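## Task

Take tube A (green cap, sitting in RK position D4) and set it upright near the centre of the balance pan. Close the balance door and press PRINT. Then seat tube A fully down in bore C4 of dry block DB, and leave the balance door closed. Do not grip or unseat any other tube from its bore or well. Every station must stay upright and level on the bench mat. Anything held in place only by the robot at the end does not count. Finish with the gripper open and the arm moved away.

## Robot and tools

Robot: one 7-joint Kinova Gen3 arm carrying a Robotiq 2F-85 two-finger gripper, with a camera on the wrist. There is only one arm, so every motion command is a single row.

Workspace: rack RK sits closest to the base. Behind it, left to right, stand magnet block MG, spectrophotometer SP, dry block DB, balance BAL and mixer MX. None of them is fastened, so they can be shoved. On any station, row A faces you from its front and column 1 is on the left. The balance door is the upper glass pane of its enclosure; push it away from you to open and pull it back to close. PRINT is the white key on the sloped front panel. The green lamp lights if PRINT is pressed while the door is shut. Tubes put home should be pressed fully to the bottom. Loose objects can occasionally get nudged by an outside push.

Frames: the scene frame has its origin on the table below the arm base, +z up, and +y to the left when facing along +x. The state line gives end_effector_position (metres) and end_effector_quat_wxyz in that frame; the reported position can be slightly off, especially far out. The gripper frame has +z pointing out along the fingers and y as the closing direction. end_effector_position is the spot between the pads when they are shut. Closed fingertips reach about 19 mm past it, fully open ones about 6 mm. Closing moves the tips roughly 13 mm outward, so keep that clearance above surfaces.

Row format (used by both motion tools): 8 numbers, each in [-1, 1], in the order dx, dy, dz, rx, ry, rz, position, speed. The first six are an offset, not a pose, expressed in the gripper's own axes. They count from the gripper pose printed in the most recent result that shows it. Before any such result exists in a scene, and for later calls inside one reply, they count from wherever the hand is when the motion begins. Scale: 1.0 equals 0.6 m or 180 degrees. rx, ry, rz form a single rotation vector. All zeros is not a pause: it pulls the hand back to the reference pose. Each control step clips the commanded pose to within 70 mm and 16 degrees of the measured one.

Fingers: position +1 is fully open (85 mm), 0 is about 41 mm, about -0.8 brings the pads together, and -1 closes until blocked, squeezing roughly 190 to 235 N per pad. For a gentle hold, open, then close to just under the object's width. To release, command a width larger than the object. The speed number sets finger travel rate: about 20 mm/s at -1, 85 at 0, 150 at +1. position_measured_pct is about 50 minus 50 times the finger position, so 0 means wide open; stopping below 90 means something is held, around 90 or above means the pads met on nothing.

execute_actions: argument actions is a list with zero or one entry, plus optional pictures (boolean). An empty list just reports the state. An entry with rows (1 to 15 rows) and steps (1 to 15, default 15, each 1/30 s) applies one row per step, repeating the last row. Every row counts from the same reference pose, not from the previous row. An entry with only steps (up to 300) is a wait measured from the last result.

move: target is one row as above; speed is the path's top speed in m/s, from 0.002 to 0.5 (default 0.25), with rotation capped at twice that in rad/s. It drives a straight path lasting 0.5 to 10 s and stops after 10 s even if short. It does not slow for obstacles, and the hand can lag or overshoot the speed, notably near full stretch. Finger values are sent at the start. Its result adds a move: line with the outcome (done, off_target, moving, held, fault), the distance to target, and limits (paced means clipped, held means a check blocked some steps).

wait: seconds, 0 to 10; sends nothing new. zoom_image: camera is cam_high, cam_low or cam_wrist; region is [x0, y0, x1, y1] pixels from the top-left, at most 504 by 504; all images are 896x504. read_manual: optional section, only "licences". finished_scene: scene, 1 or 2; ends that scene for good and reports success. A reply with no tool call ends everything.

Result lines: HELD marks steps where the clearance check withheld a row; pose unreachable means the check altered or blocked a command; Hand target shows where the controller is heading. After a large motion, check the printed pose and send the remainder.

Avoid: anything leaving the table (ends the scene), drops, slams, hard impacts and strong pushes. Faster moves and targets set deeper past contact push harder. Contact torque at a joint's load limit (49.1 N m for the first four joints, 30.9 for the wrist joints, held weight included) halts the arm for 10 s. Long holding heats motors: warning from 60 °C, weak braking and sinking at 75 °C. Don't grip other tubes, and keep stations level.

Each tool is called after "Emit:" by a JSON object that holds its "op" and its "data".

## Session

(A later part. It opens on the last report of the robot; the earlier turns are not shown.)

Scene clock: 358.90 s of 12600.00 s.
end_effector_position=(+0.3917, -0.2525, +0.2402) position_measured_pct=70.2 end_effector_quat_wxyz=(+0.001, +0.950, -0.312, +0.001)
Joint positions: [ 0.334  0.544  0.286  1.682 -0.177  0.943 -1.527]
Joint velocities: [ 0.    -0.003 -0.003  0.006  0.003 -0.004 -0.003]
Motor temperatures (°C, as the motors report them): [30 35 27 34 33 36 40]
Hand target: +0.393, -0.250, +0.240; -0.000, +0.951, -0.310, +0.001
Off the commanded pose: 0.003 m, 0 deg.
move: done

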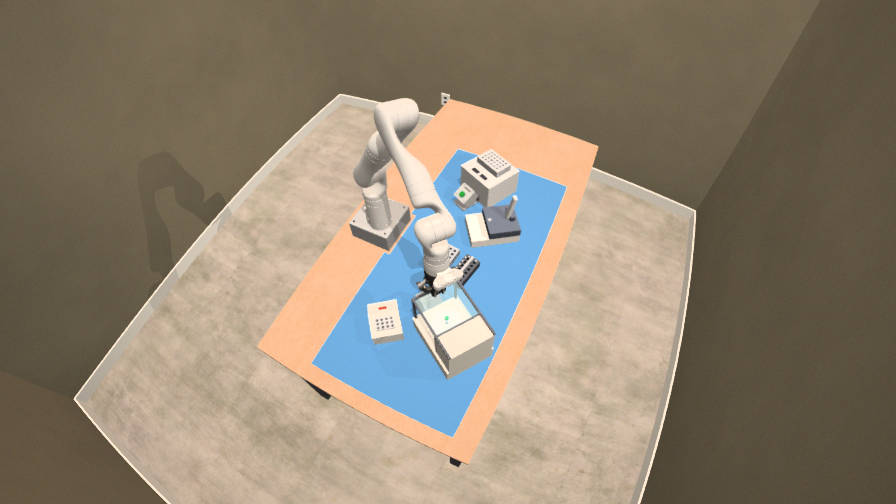

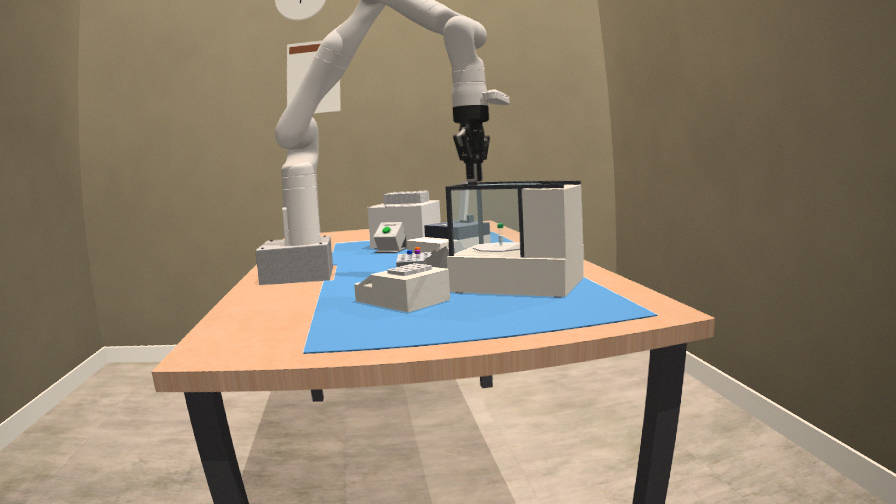

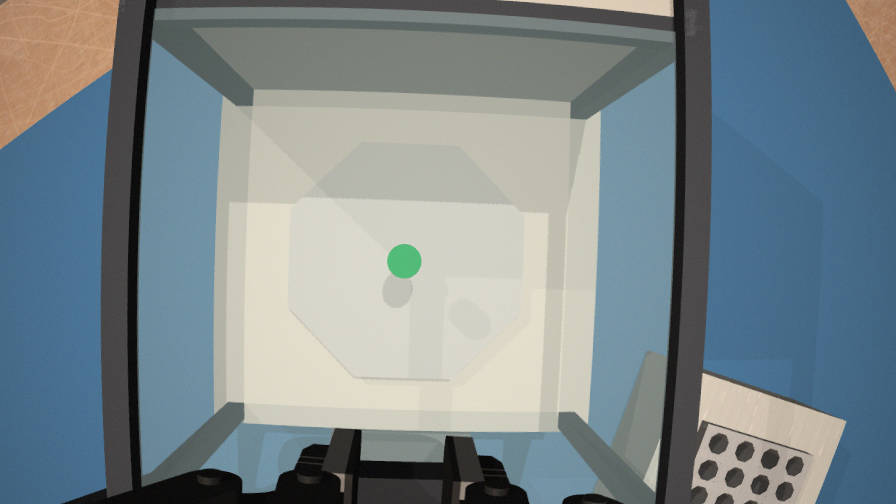

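Emit:
{"op": "move", "data": {"target": [-0.006, 0, 0, 0, 0, 0, -0.5, -0.5], "speed": 0.01}}

Scene clock: 365.60 s of 12600.00 s.
end_effector_position=(+0.3894, -0.2515, +0.2402) position_measured_pct=70.2 end_effector_quat_wxyz=(+0.002, +0.950, -0.312, +0.002)
Joint positions: [ 0.333  0.537  0.286  1.693 -0.175  0.935 -1.528]
Joint velocities: [-0.    -0.001  0.     0.002  0.001 -0.002 -0.   ]
Motor temperatures (°C, as the motors report them): [30 35 27 34 33 36 40]
Hand target: +0.389, -0.250, +0.240; +0.001, +0.950, -0.312, +0.001
Off the commanded pose: 0.001 m, 0 deg.
move: done

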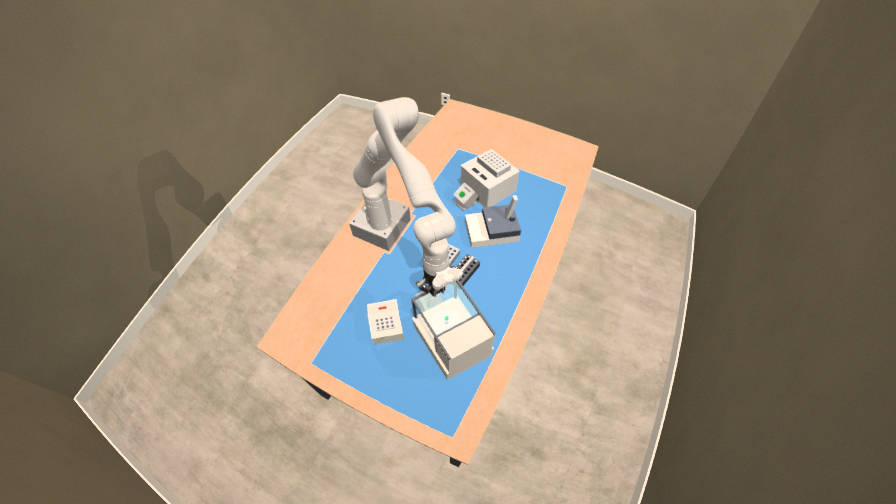

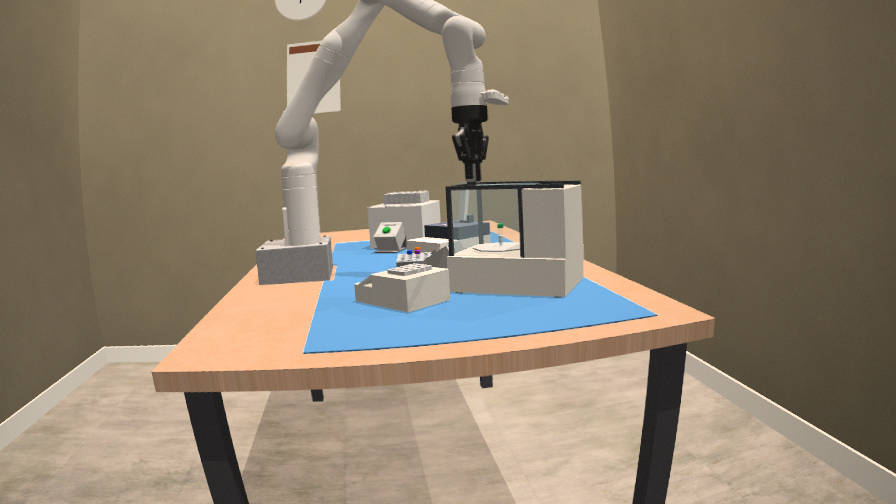

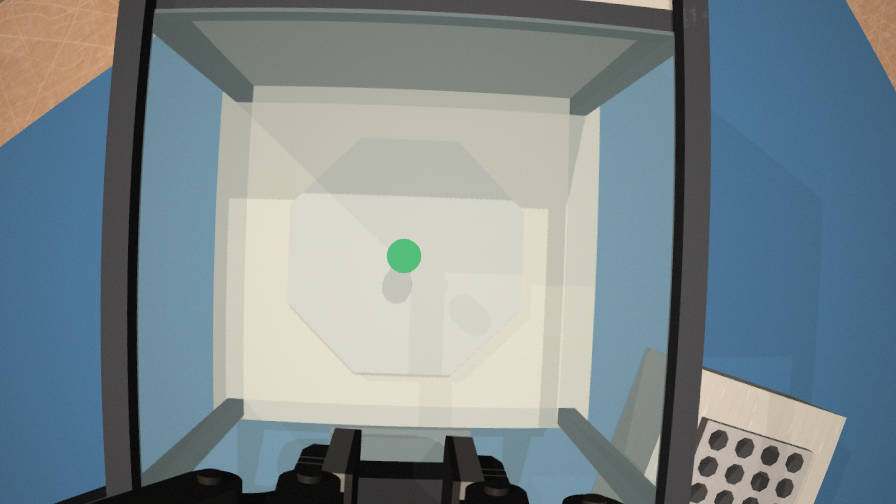

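Emit:
{"op": "move", "data": {"target": [0, 0, 0, 0, 0, 0, 0, 0], "speed": 0.02}}

Emit:
{"op": "move", "data": {"target": [0, 0, -0.1, 0, 0, 0, 0, 0], "speed": 0.08}}

Emit:
{"op": "move", "data": {"target": [-0.2, 0, 0.05, 0, 0, 0, -1, 0], "speed": 0.12}}

Scene clock: 371.03 s of 12600.00 s.
end_effector_position=(+0.3894, -0.2515, +0.2402) position_measured_pct=50.0 end_effector_quat_wxyz=(+0.002, +0.950, -0.312, +0.002)
Joint positions: [ 0.333  0.537  0.286  1.693 -0.175  0.935 -1.528]
Joint velocities: [-0.    -0.    -0.    -0.001 -0.    -0.001 -0.001]
Motor temperatures (°C, as the motors report them): [30 35 27 34 33 36 40]
Hand target: +0.389, -0.252, +0.240; +0.002, +0.950, -0.312, +0.002
Off the commanded pose: 0.000 m, 0 deg.
move: done

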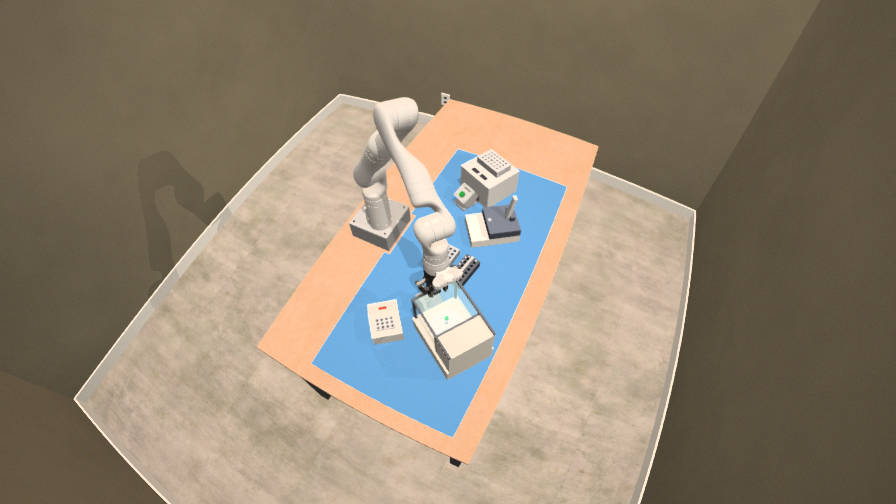

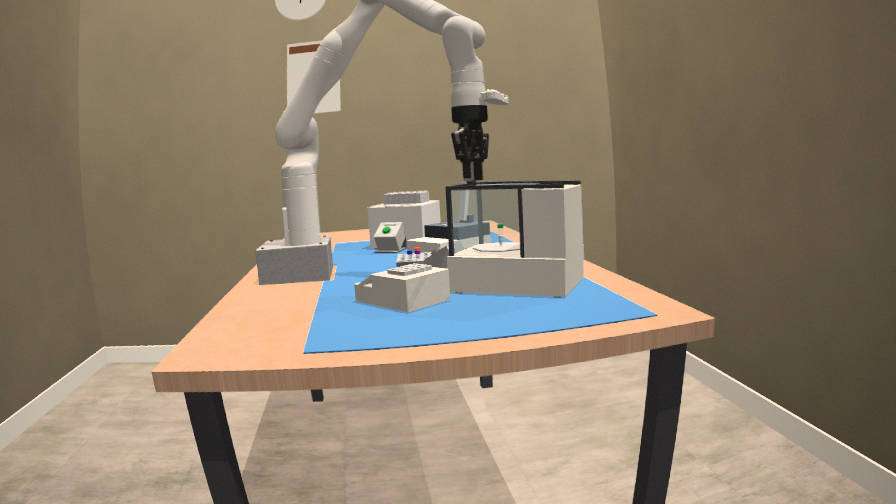

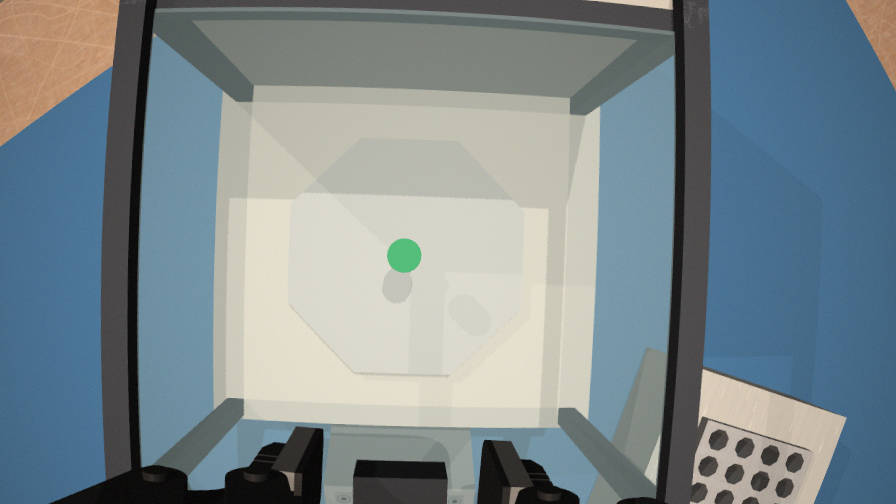

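Scene clock: 372.17 s of 12600.00 s.
end_effector_position=(+0.3892, -0.2511, +0.3000) position_measured_pct=50.0 end_effector_quat_wxyz=(+0.002, +0.950, -0.312, +0.002)
Joint positions: [ 0.317  0.461  0.306  1.601 -0.146  1.101 -1.553]
Joint velocities: [-0.001 -0.002  0.003 -0.002  0.     0.003 -0.   ]
Motor temperatures (°C, as the motors report them): [30 35 27 34 33 36 40]
Hand target: +0.389, -0.251, +0.300; +0.002, +0.950, -0.312, +0.002
Off the commanded pose: 0.000 m, 0 deg.
move: done

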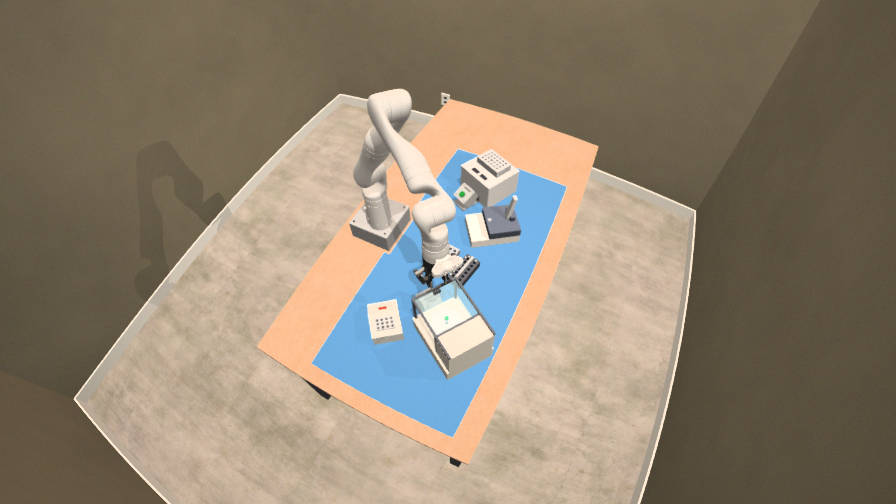

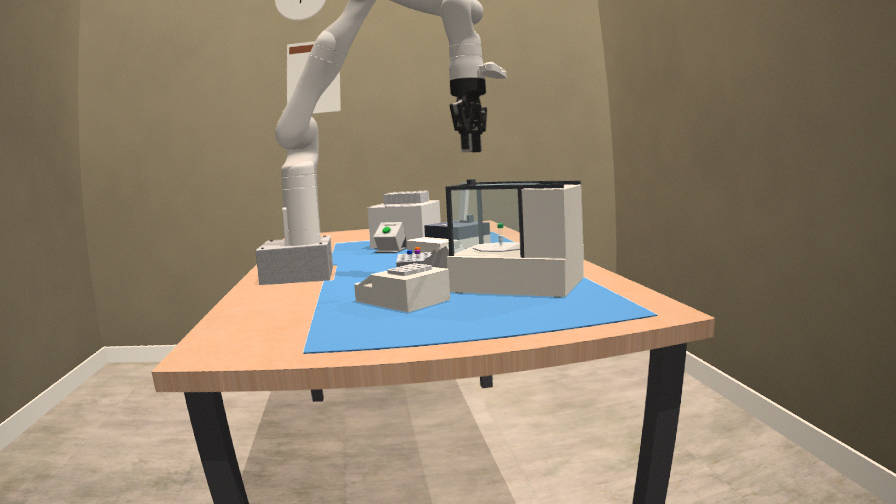

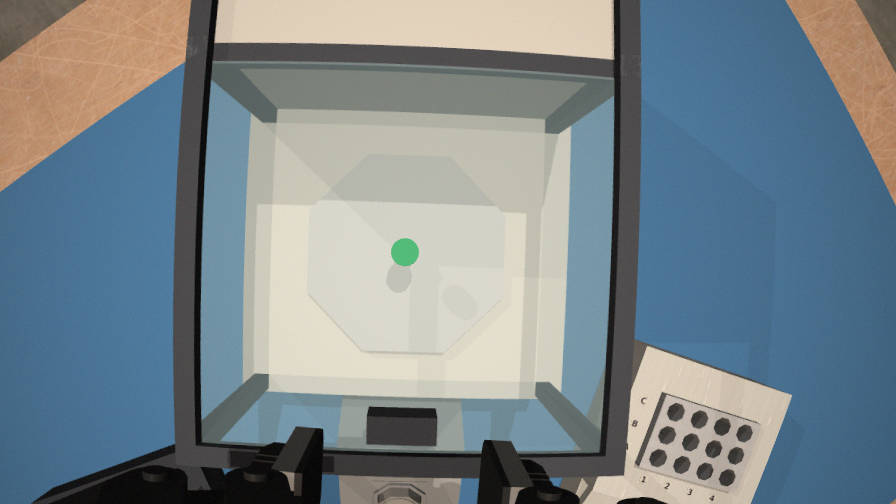

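Scene clock: 373.63 s of 12600.00 s.
end_effector_position=(+0.2922, -0.1807, +0.2689) position_measured_pct=91.7 end_effector_quat_wxyz=(+0.002, +0.950, -0.312, +0.001)
Joint positions: [ 0.234  0.252  0.306  2.032 -0.092  0.871 -1.623]
Joint velocities: [-0.003 -0.007  0.     0.004  0.002 -0.002 -0.002]
Motor temperatures (°C, as the motors report them): [30 35 27 34 33 36 40]
Hand target: +0.292, -0.181, +0.269; +0.002, +0.950, -0.312, +0.002
Off the commanded pose: 0.001 m, 0 deg.
move: done

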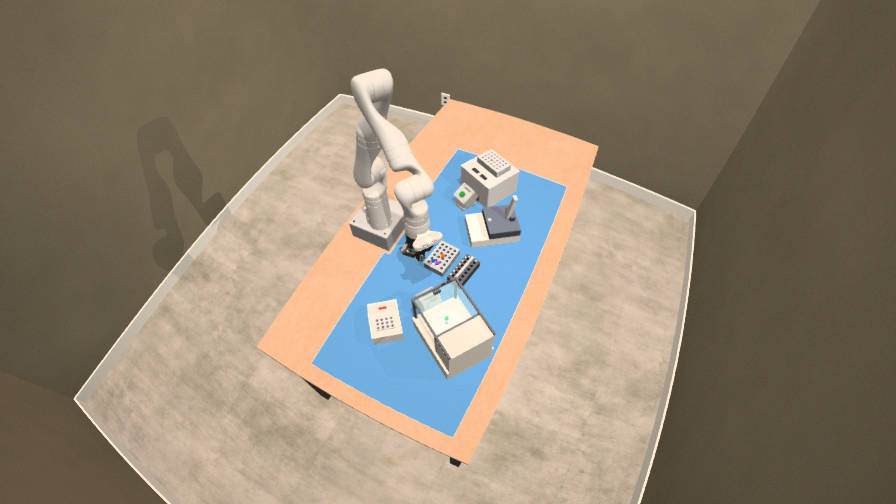

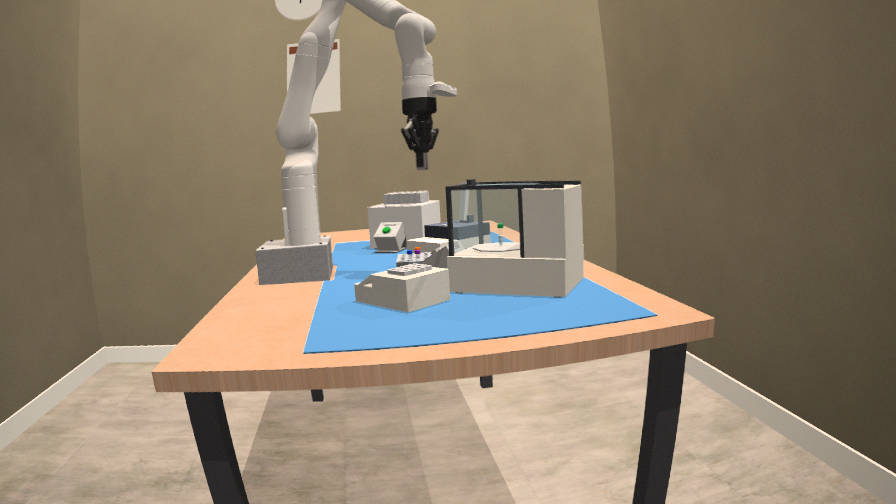

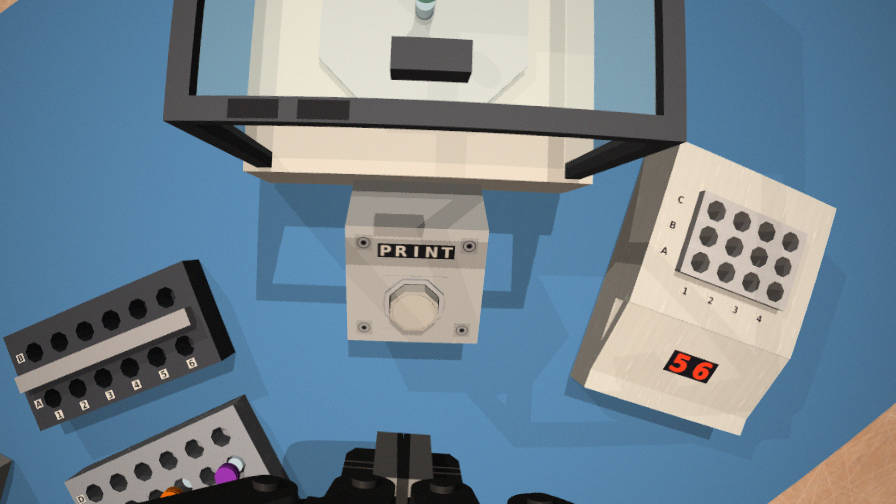

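Emit:
{"op": "move", "data": {"target": [0.0, 0.0, 0.2, 0, 0, 0, -1, 0], "speed": 0.1}}

Scene clock: 384.47 s of 12600.00 s.
end_effector_position=(+0.2927, -0.1816, +0.1494) position_measured_pct=91.7 end_effector_quat_wxyz=(+0.002, +0.950, -0.312, +0.001)
Joint positions: [ 0.325  0.515  0.214  2.182 -0.225  0.463 -1.498]
Joint velocities: [ 0.003  0.005 -0.003 -0.002 -0.002 -0.002  0.002]
Motor temperatures (°C, as the motors report them): [30 35 27 34 33 36 40]
Hand target: +0.293, -0.182, +0.149; +0.002, +0.950, -0.312, +0.001
Off the commanded pose: 0.001 m, 0 deg.
move: done

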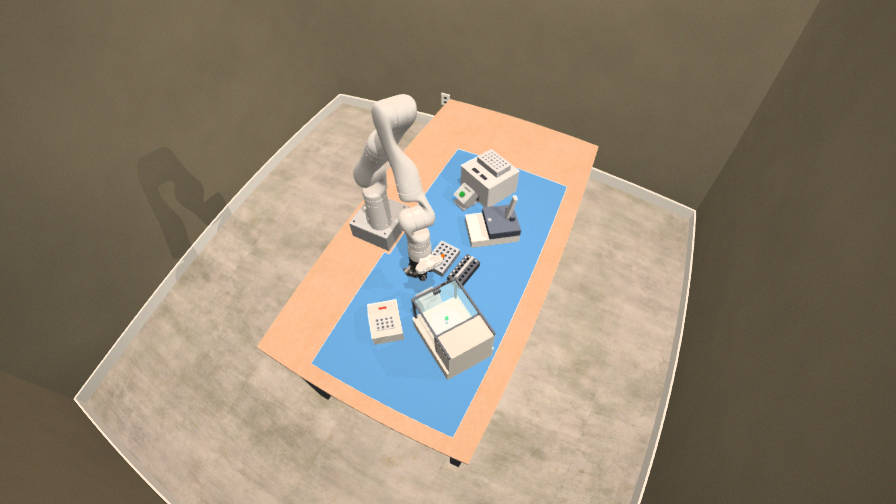

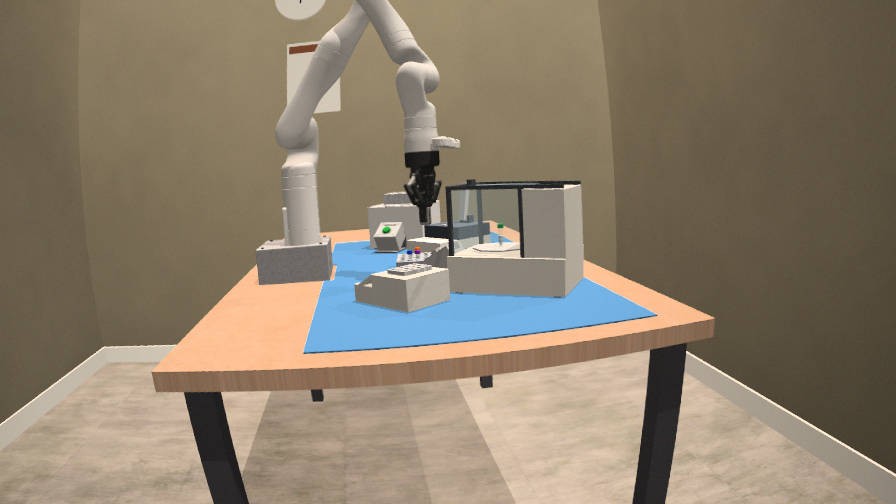

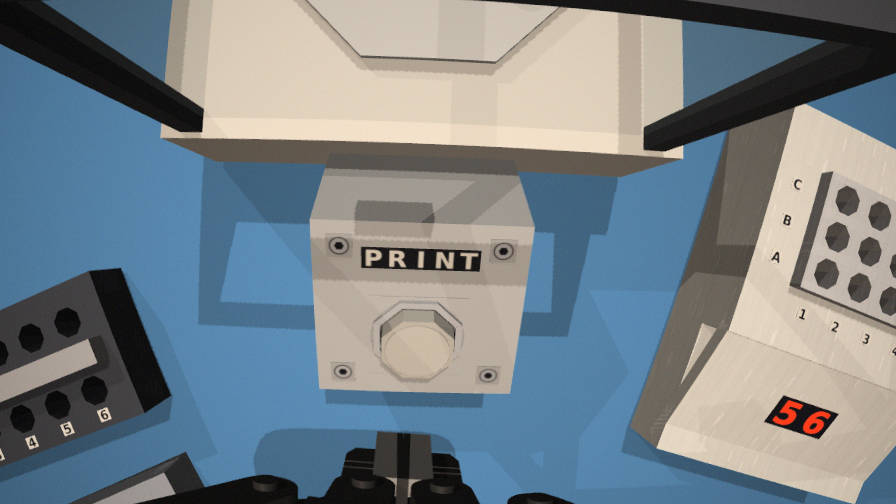

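Emit:
{"op": "move", "data": {"target": [0.032, 0.005, 0.05, 0, 0, 0, -1, 0], "speed": 0.05}}

Emit:
{"op": "zoom_image", "data": {"camera": "cam_low", "region": [340, 180, 520, 300]}}

Scene clock: 395.00 s of 12600.00 s.
end_effector_position=(+0.3067, -0.1955, +0.1199) position_measured_pct=91.7 end_effector_quat_wxyz=(+0.002, +0.950, -0.312, +0.002)
Joint positions: [ 0.372  0.613  0.179  2.139 -0.249  0.406 -1.465]
Joint velocities: [ 0.004  0.007 -0.001 -0.001 -0.001 -0.001  0.001]
Motor temperatures (°C, as the motors report them): [30 35 27 34 33 36 40]
Hand target: +0.307, -0.196, +0.120; +0.002, +0.950, -0.312, +0.001
Off the commanded pose: 0.000 m, 0 deg.
move: done

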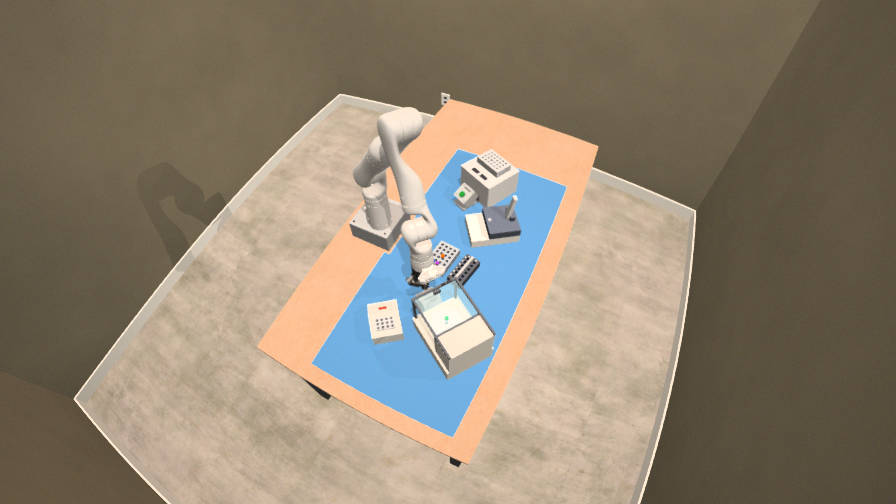

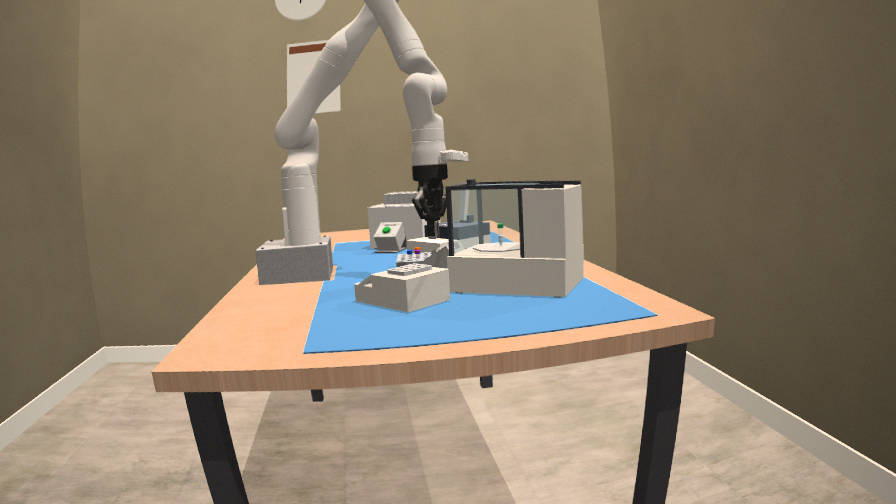

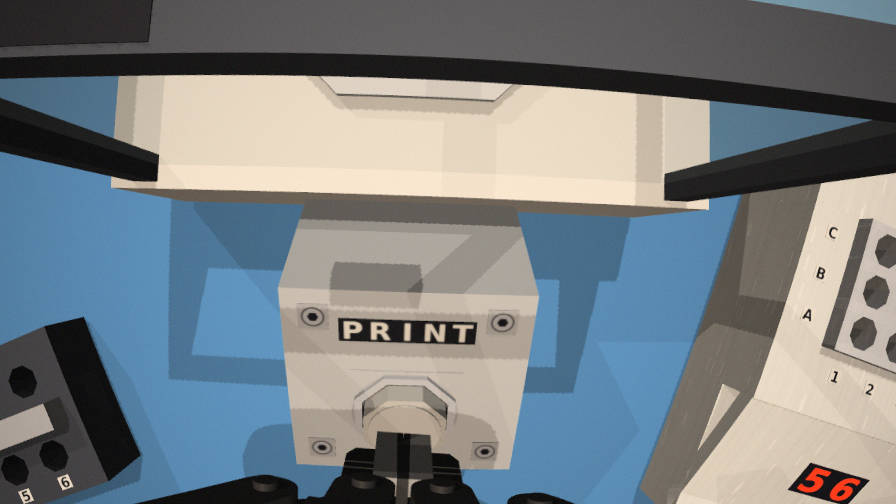

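Region (340, 180, 520, 300) of cam_low's 896x504 image, scaled by 2.800, with more detail than that image has.

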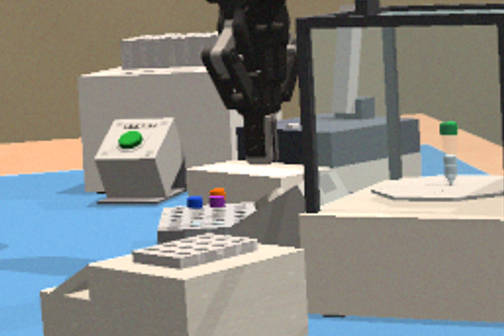

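Emit:
{"op": "move", "data": {"target": [0, 0, 0.03, 0, 0, 0, -1, 0], "speed": 0.01}}

Emit:
{"op": "zoom_image", "data": {"camera": "cam_low", "region": [340, 180, 520, 300]}}

Scene clock: 403.00 s of 12600.00 s.
end_effector_position=(+0.3068, -0.1956, +0.1020) position_measured_pct=91.7 end_effector_quat_wxyz=(+0.003, +0.950, -0.312, +0.002)
Joint positions: [ 0.39   0.659  0.155  2.146 -0.262  0.352 -1.453]
Joint velocities: [ 0.001  0.003 -0.     0.001 -0.    -0.002 -0.   ]
Motor temperatures (°C, as the motors report them): [30 35 27 34 33 36 40]
Hand target: +0.307, -0.196, +0.102; +0.003, +0.950, -0.312, +0.002
Off the commanded pose: 0.000 m, 0 deg.
move: done

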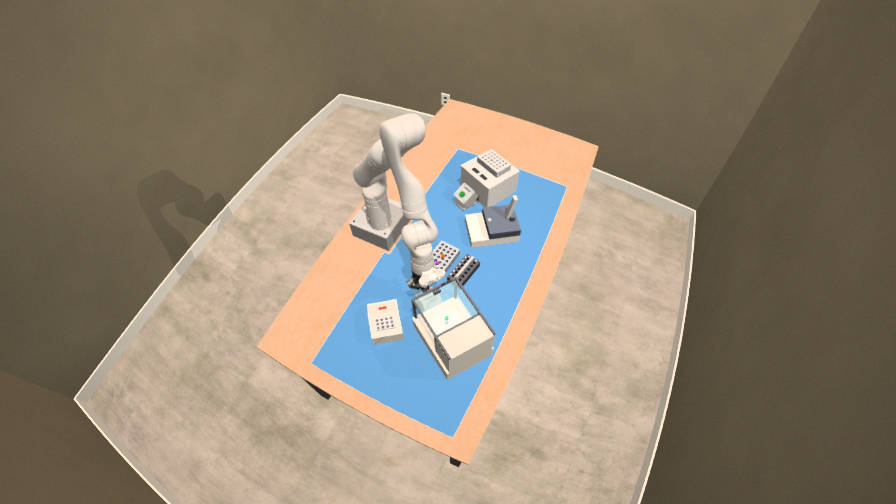

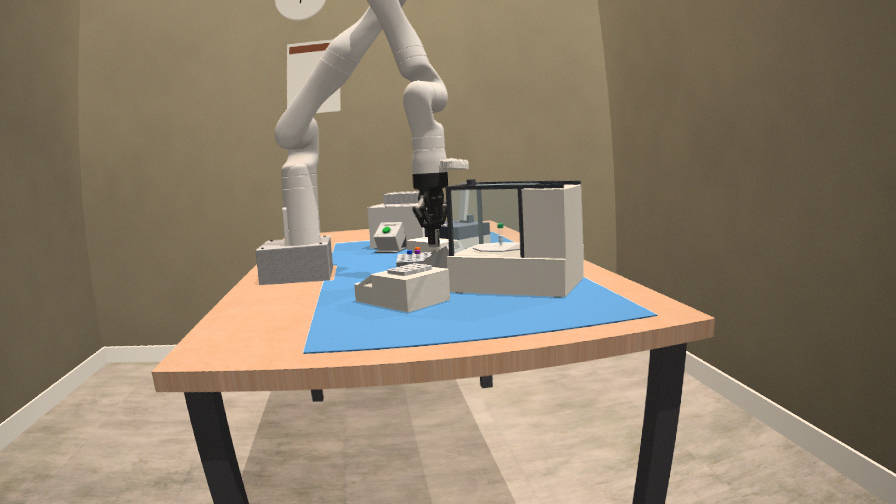

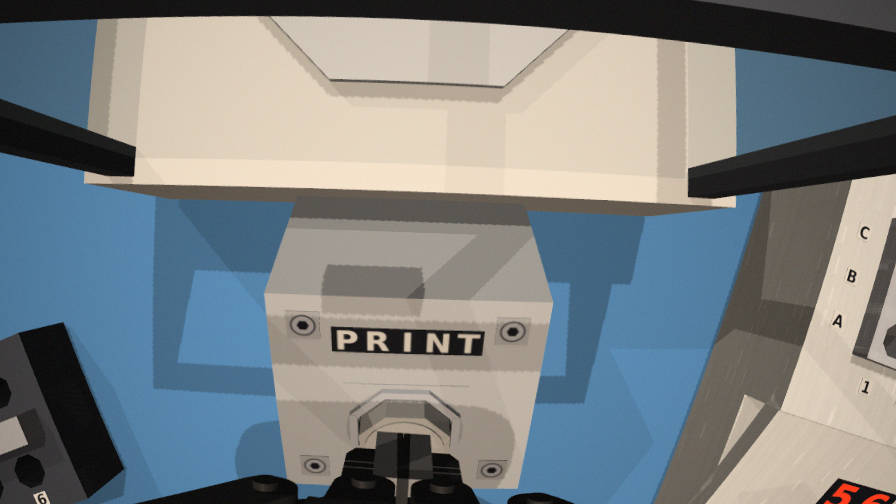

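Region (340, 180, 520, 300) of cam_low's 896x504 image, scaled by 2.800, with more detail than that image has.

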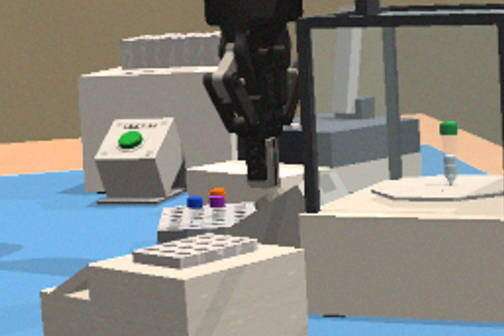

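Emit:
{"op": "move", "data": {"target": [-0.0133, 0, -0.005, 0, 0.139, 0, -1, 0], "speed": 0.03}}

Emit:
{"op": "move", "data": {"target": [0, 0, 0.02, 0, 0, 0, -1, 0], "speed": 0.006}}

Emit:
{"op": "zoom_image", "data": {"camera": "cam_low", "region": [340, 180, 520, 300]}}

Scene clock: 420.77 s of 12600.00 s.
end_effector_position=(+0.3006, -0.1916, +0.1048) position_measured_pct=91.7 end_effector_quat_wxyz=(+0.069, +0.928, -0.304, +0.203)
Joint positions: [ 0.5    0.685 -0.108  2.582 -0.302 -0.566 -1.488]
Joint velocities: [ 0.058  0.004 -0.082 -0.001 -0.09  -0.018  0.092]
Motor temperatures (°C, as the motors report them): [30 35 27 34 33 36 40]
Hand target: +0.301, -0.192, +0.105; +0.069, +0.928, -0.304, +0.203
Off the commanded pose: 0.001 m, 1 deg.
joint sent to its limit — the command would take joint 4 (elbow) past its upper limit, so that joint was sent only as far as its limit.
move: done

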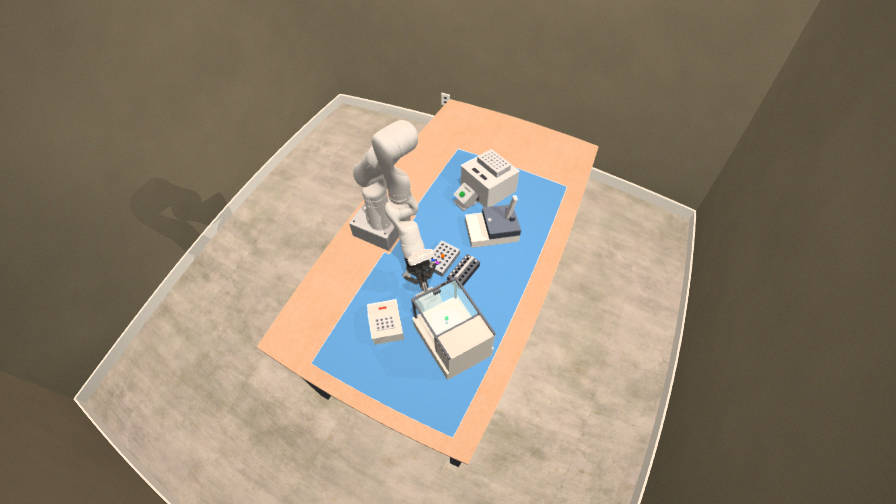

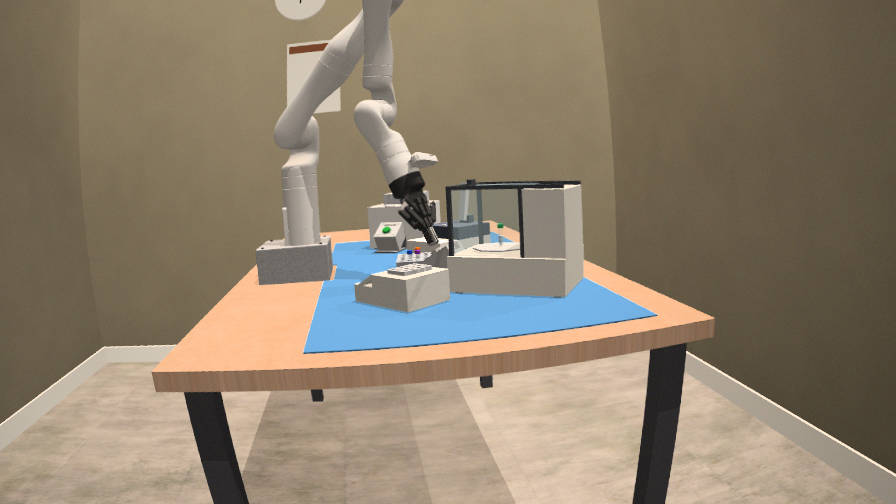

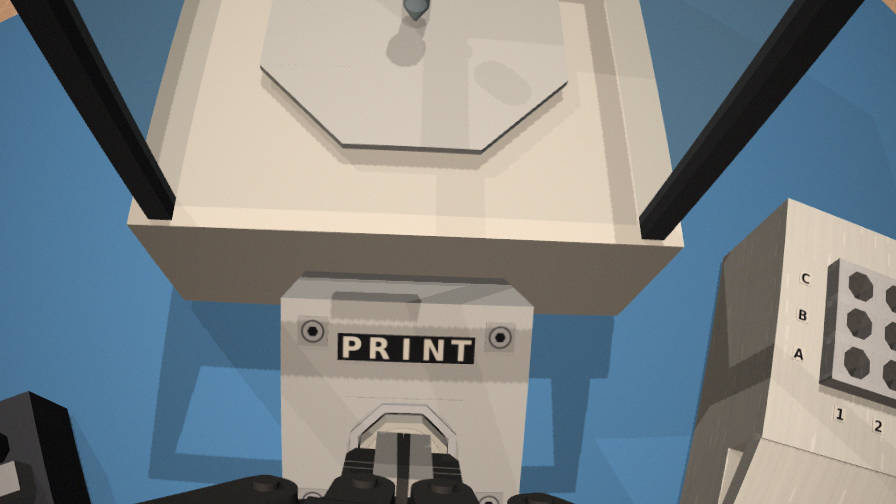

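Scene clock: 423.00 s of 12600.00 s.
end_effector_position=(+0.3046, -0.1945, +0.0944) position_measured_pct=91.7 end_effector_quat_wxyz=(+0.069, +0.928, -0.304, +0.204)
Joint positions: [ 0.509  0.729 -0.114  2.567 -0.294 -0.596 -1.489]
Joint velocities: [ 0.     0.002 -0.002 -0.     0.001 -0.002  0.001]
Motor temperatures (°C, as the motors report them): [30 35 27 34 33 36 40]
Hand target: +0.305, -0.195, +0.094; +0.069, +0.928, -0.304, +0.203
Off the commanded pose: 0.000 m, 0 deg.
move: done

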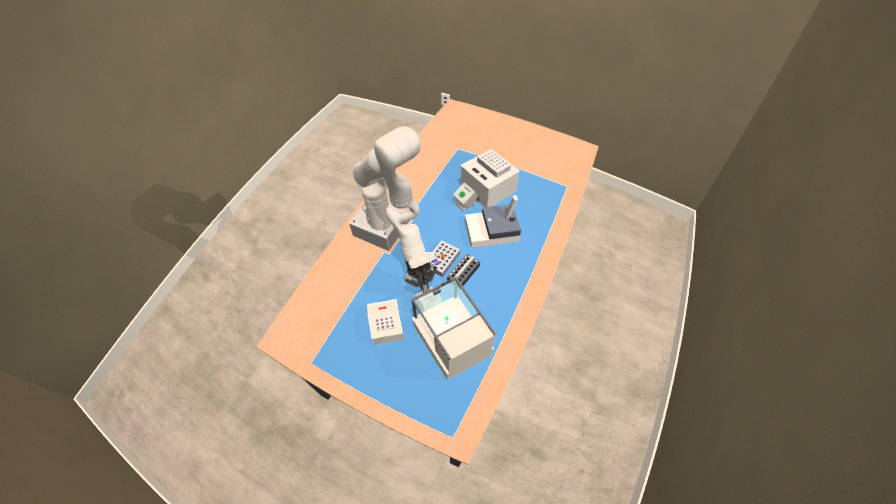

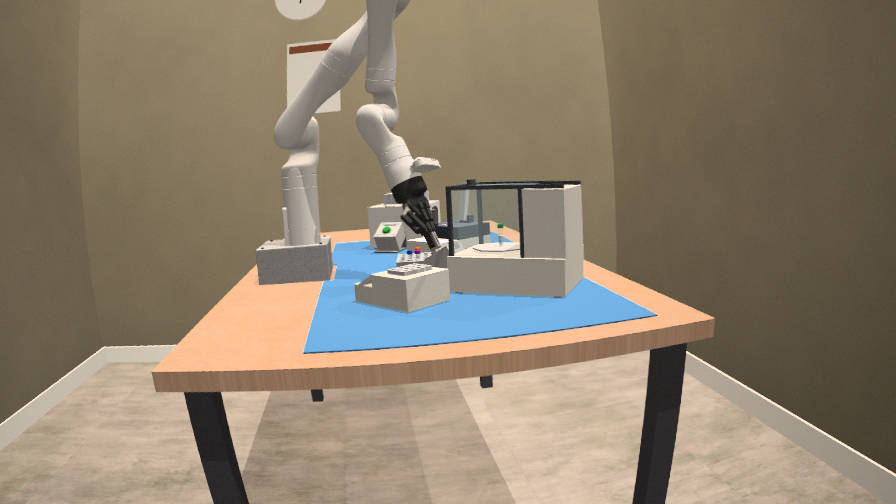

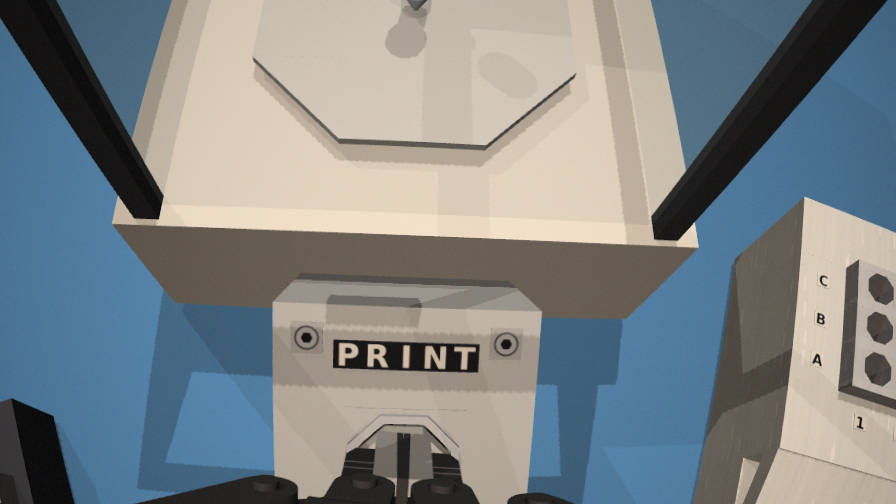

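Region (340, 180, 520, 300) of cam_low's 896x504 image, scaled by 2.800, with more detail than that image has.

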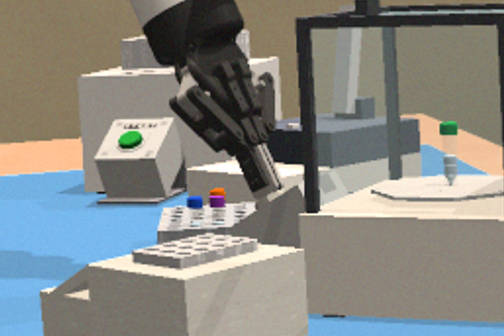

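Emit:
{"op": "move", "data": {"target": [0, 0, 0.012, 0, 0, 0, -1, 0], "speed": 0.004}}

Emit:
{"op": "zoom_image", "data": {"camera": "cam_low", "region": [340, 180, 620, 320]}}

Scene clock: 431.17 s of 12600.00 s.
end_effector_position=(+0.3067, -0.1960, +0.0895) position_measured_pct=91.7 end_effector_quat_wxyz=(+0.069, +0.928, -0.303, +0.205)
Joint positions: [ 0.513  0.749 -0.116  2.561 -0.289 -0.613 -1.49 ]
Joint velocities: [ 0.     0.     0.     0.    -0.001  0.001 -0.001]
Motor temperatures (°C, as the motors report them): [30 34 27 34 33 36 40]
Hand target: +0.307, -0.196, +0.088; +0.069, +0.928, -0.304, +0.204
Off the commanded pose: 0.002 m, 0 deg.
move: done

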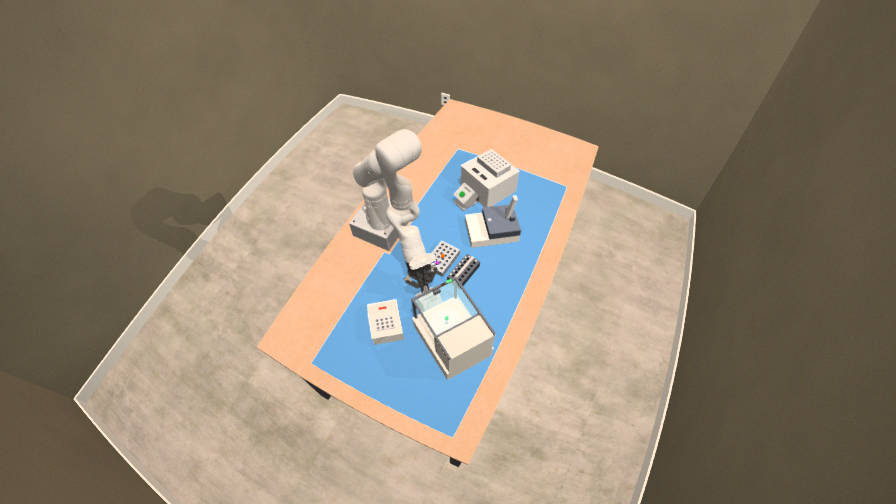

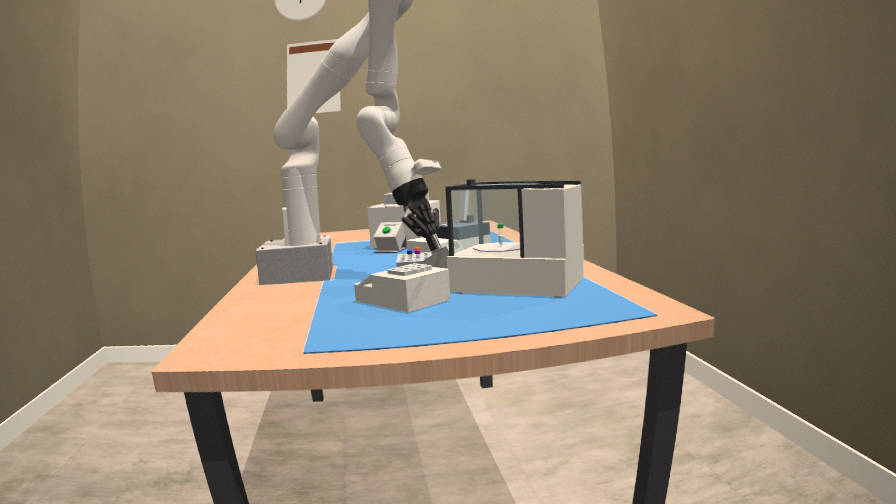

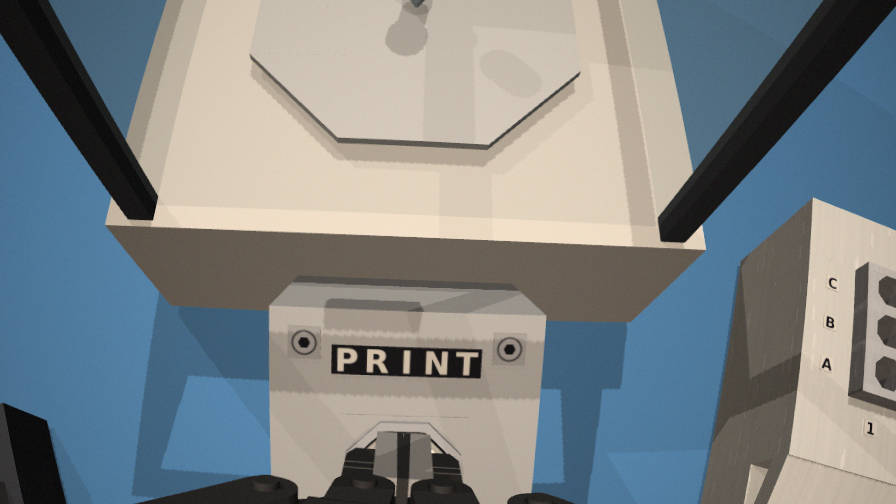

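Region (340, 180, 620, 320) of cam_low's 896x504 image, scaled by 1.800, with more detail than that image has.

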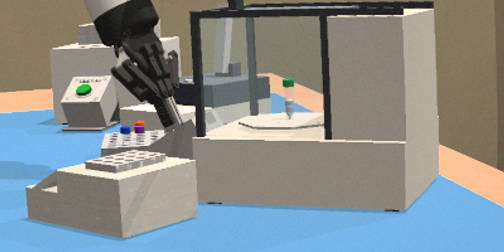

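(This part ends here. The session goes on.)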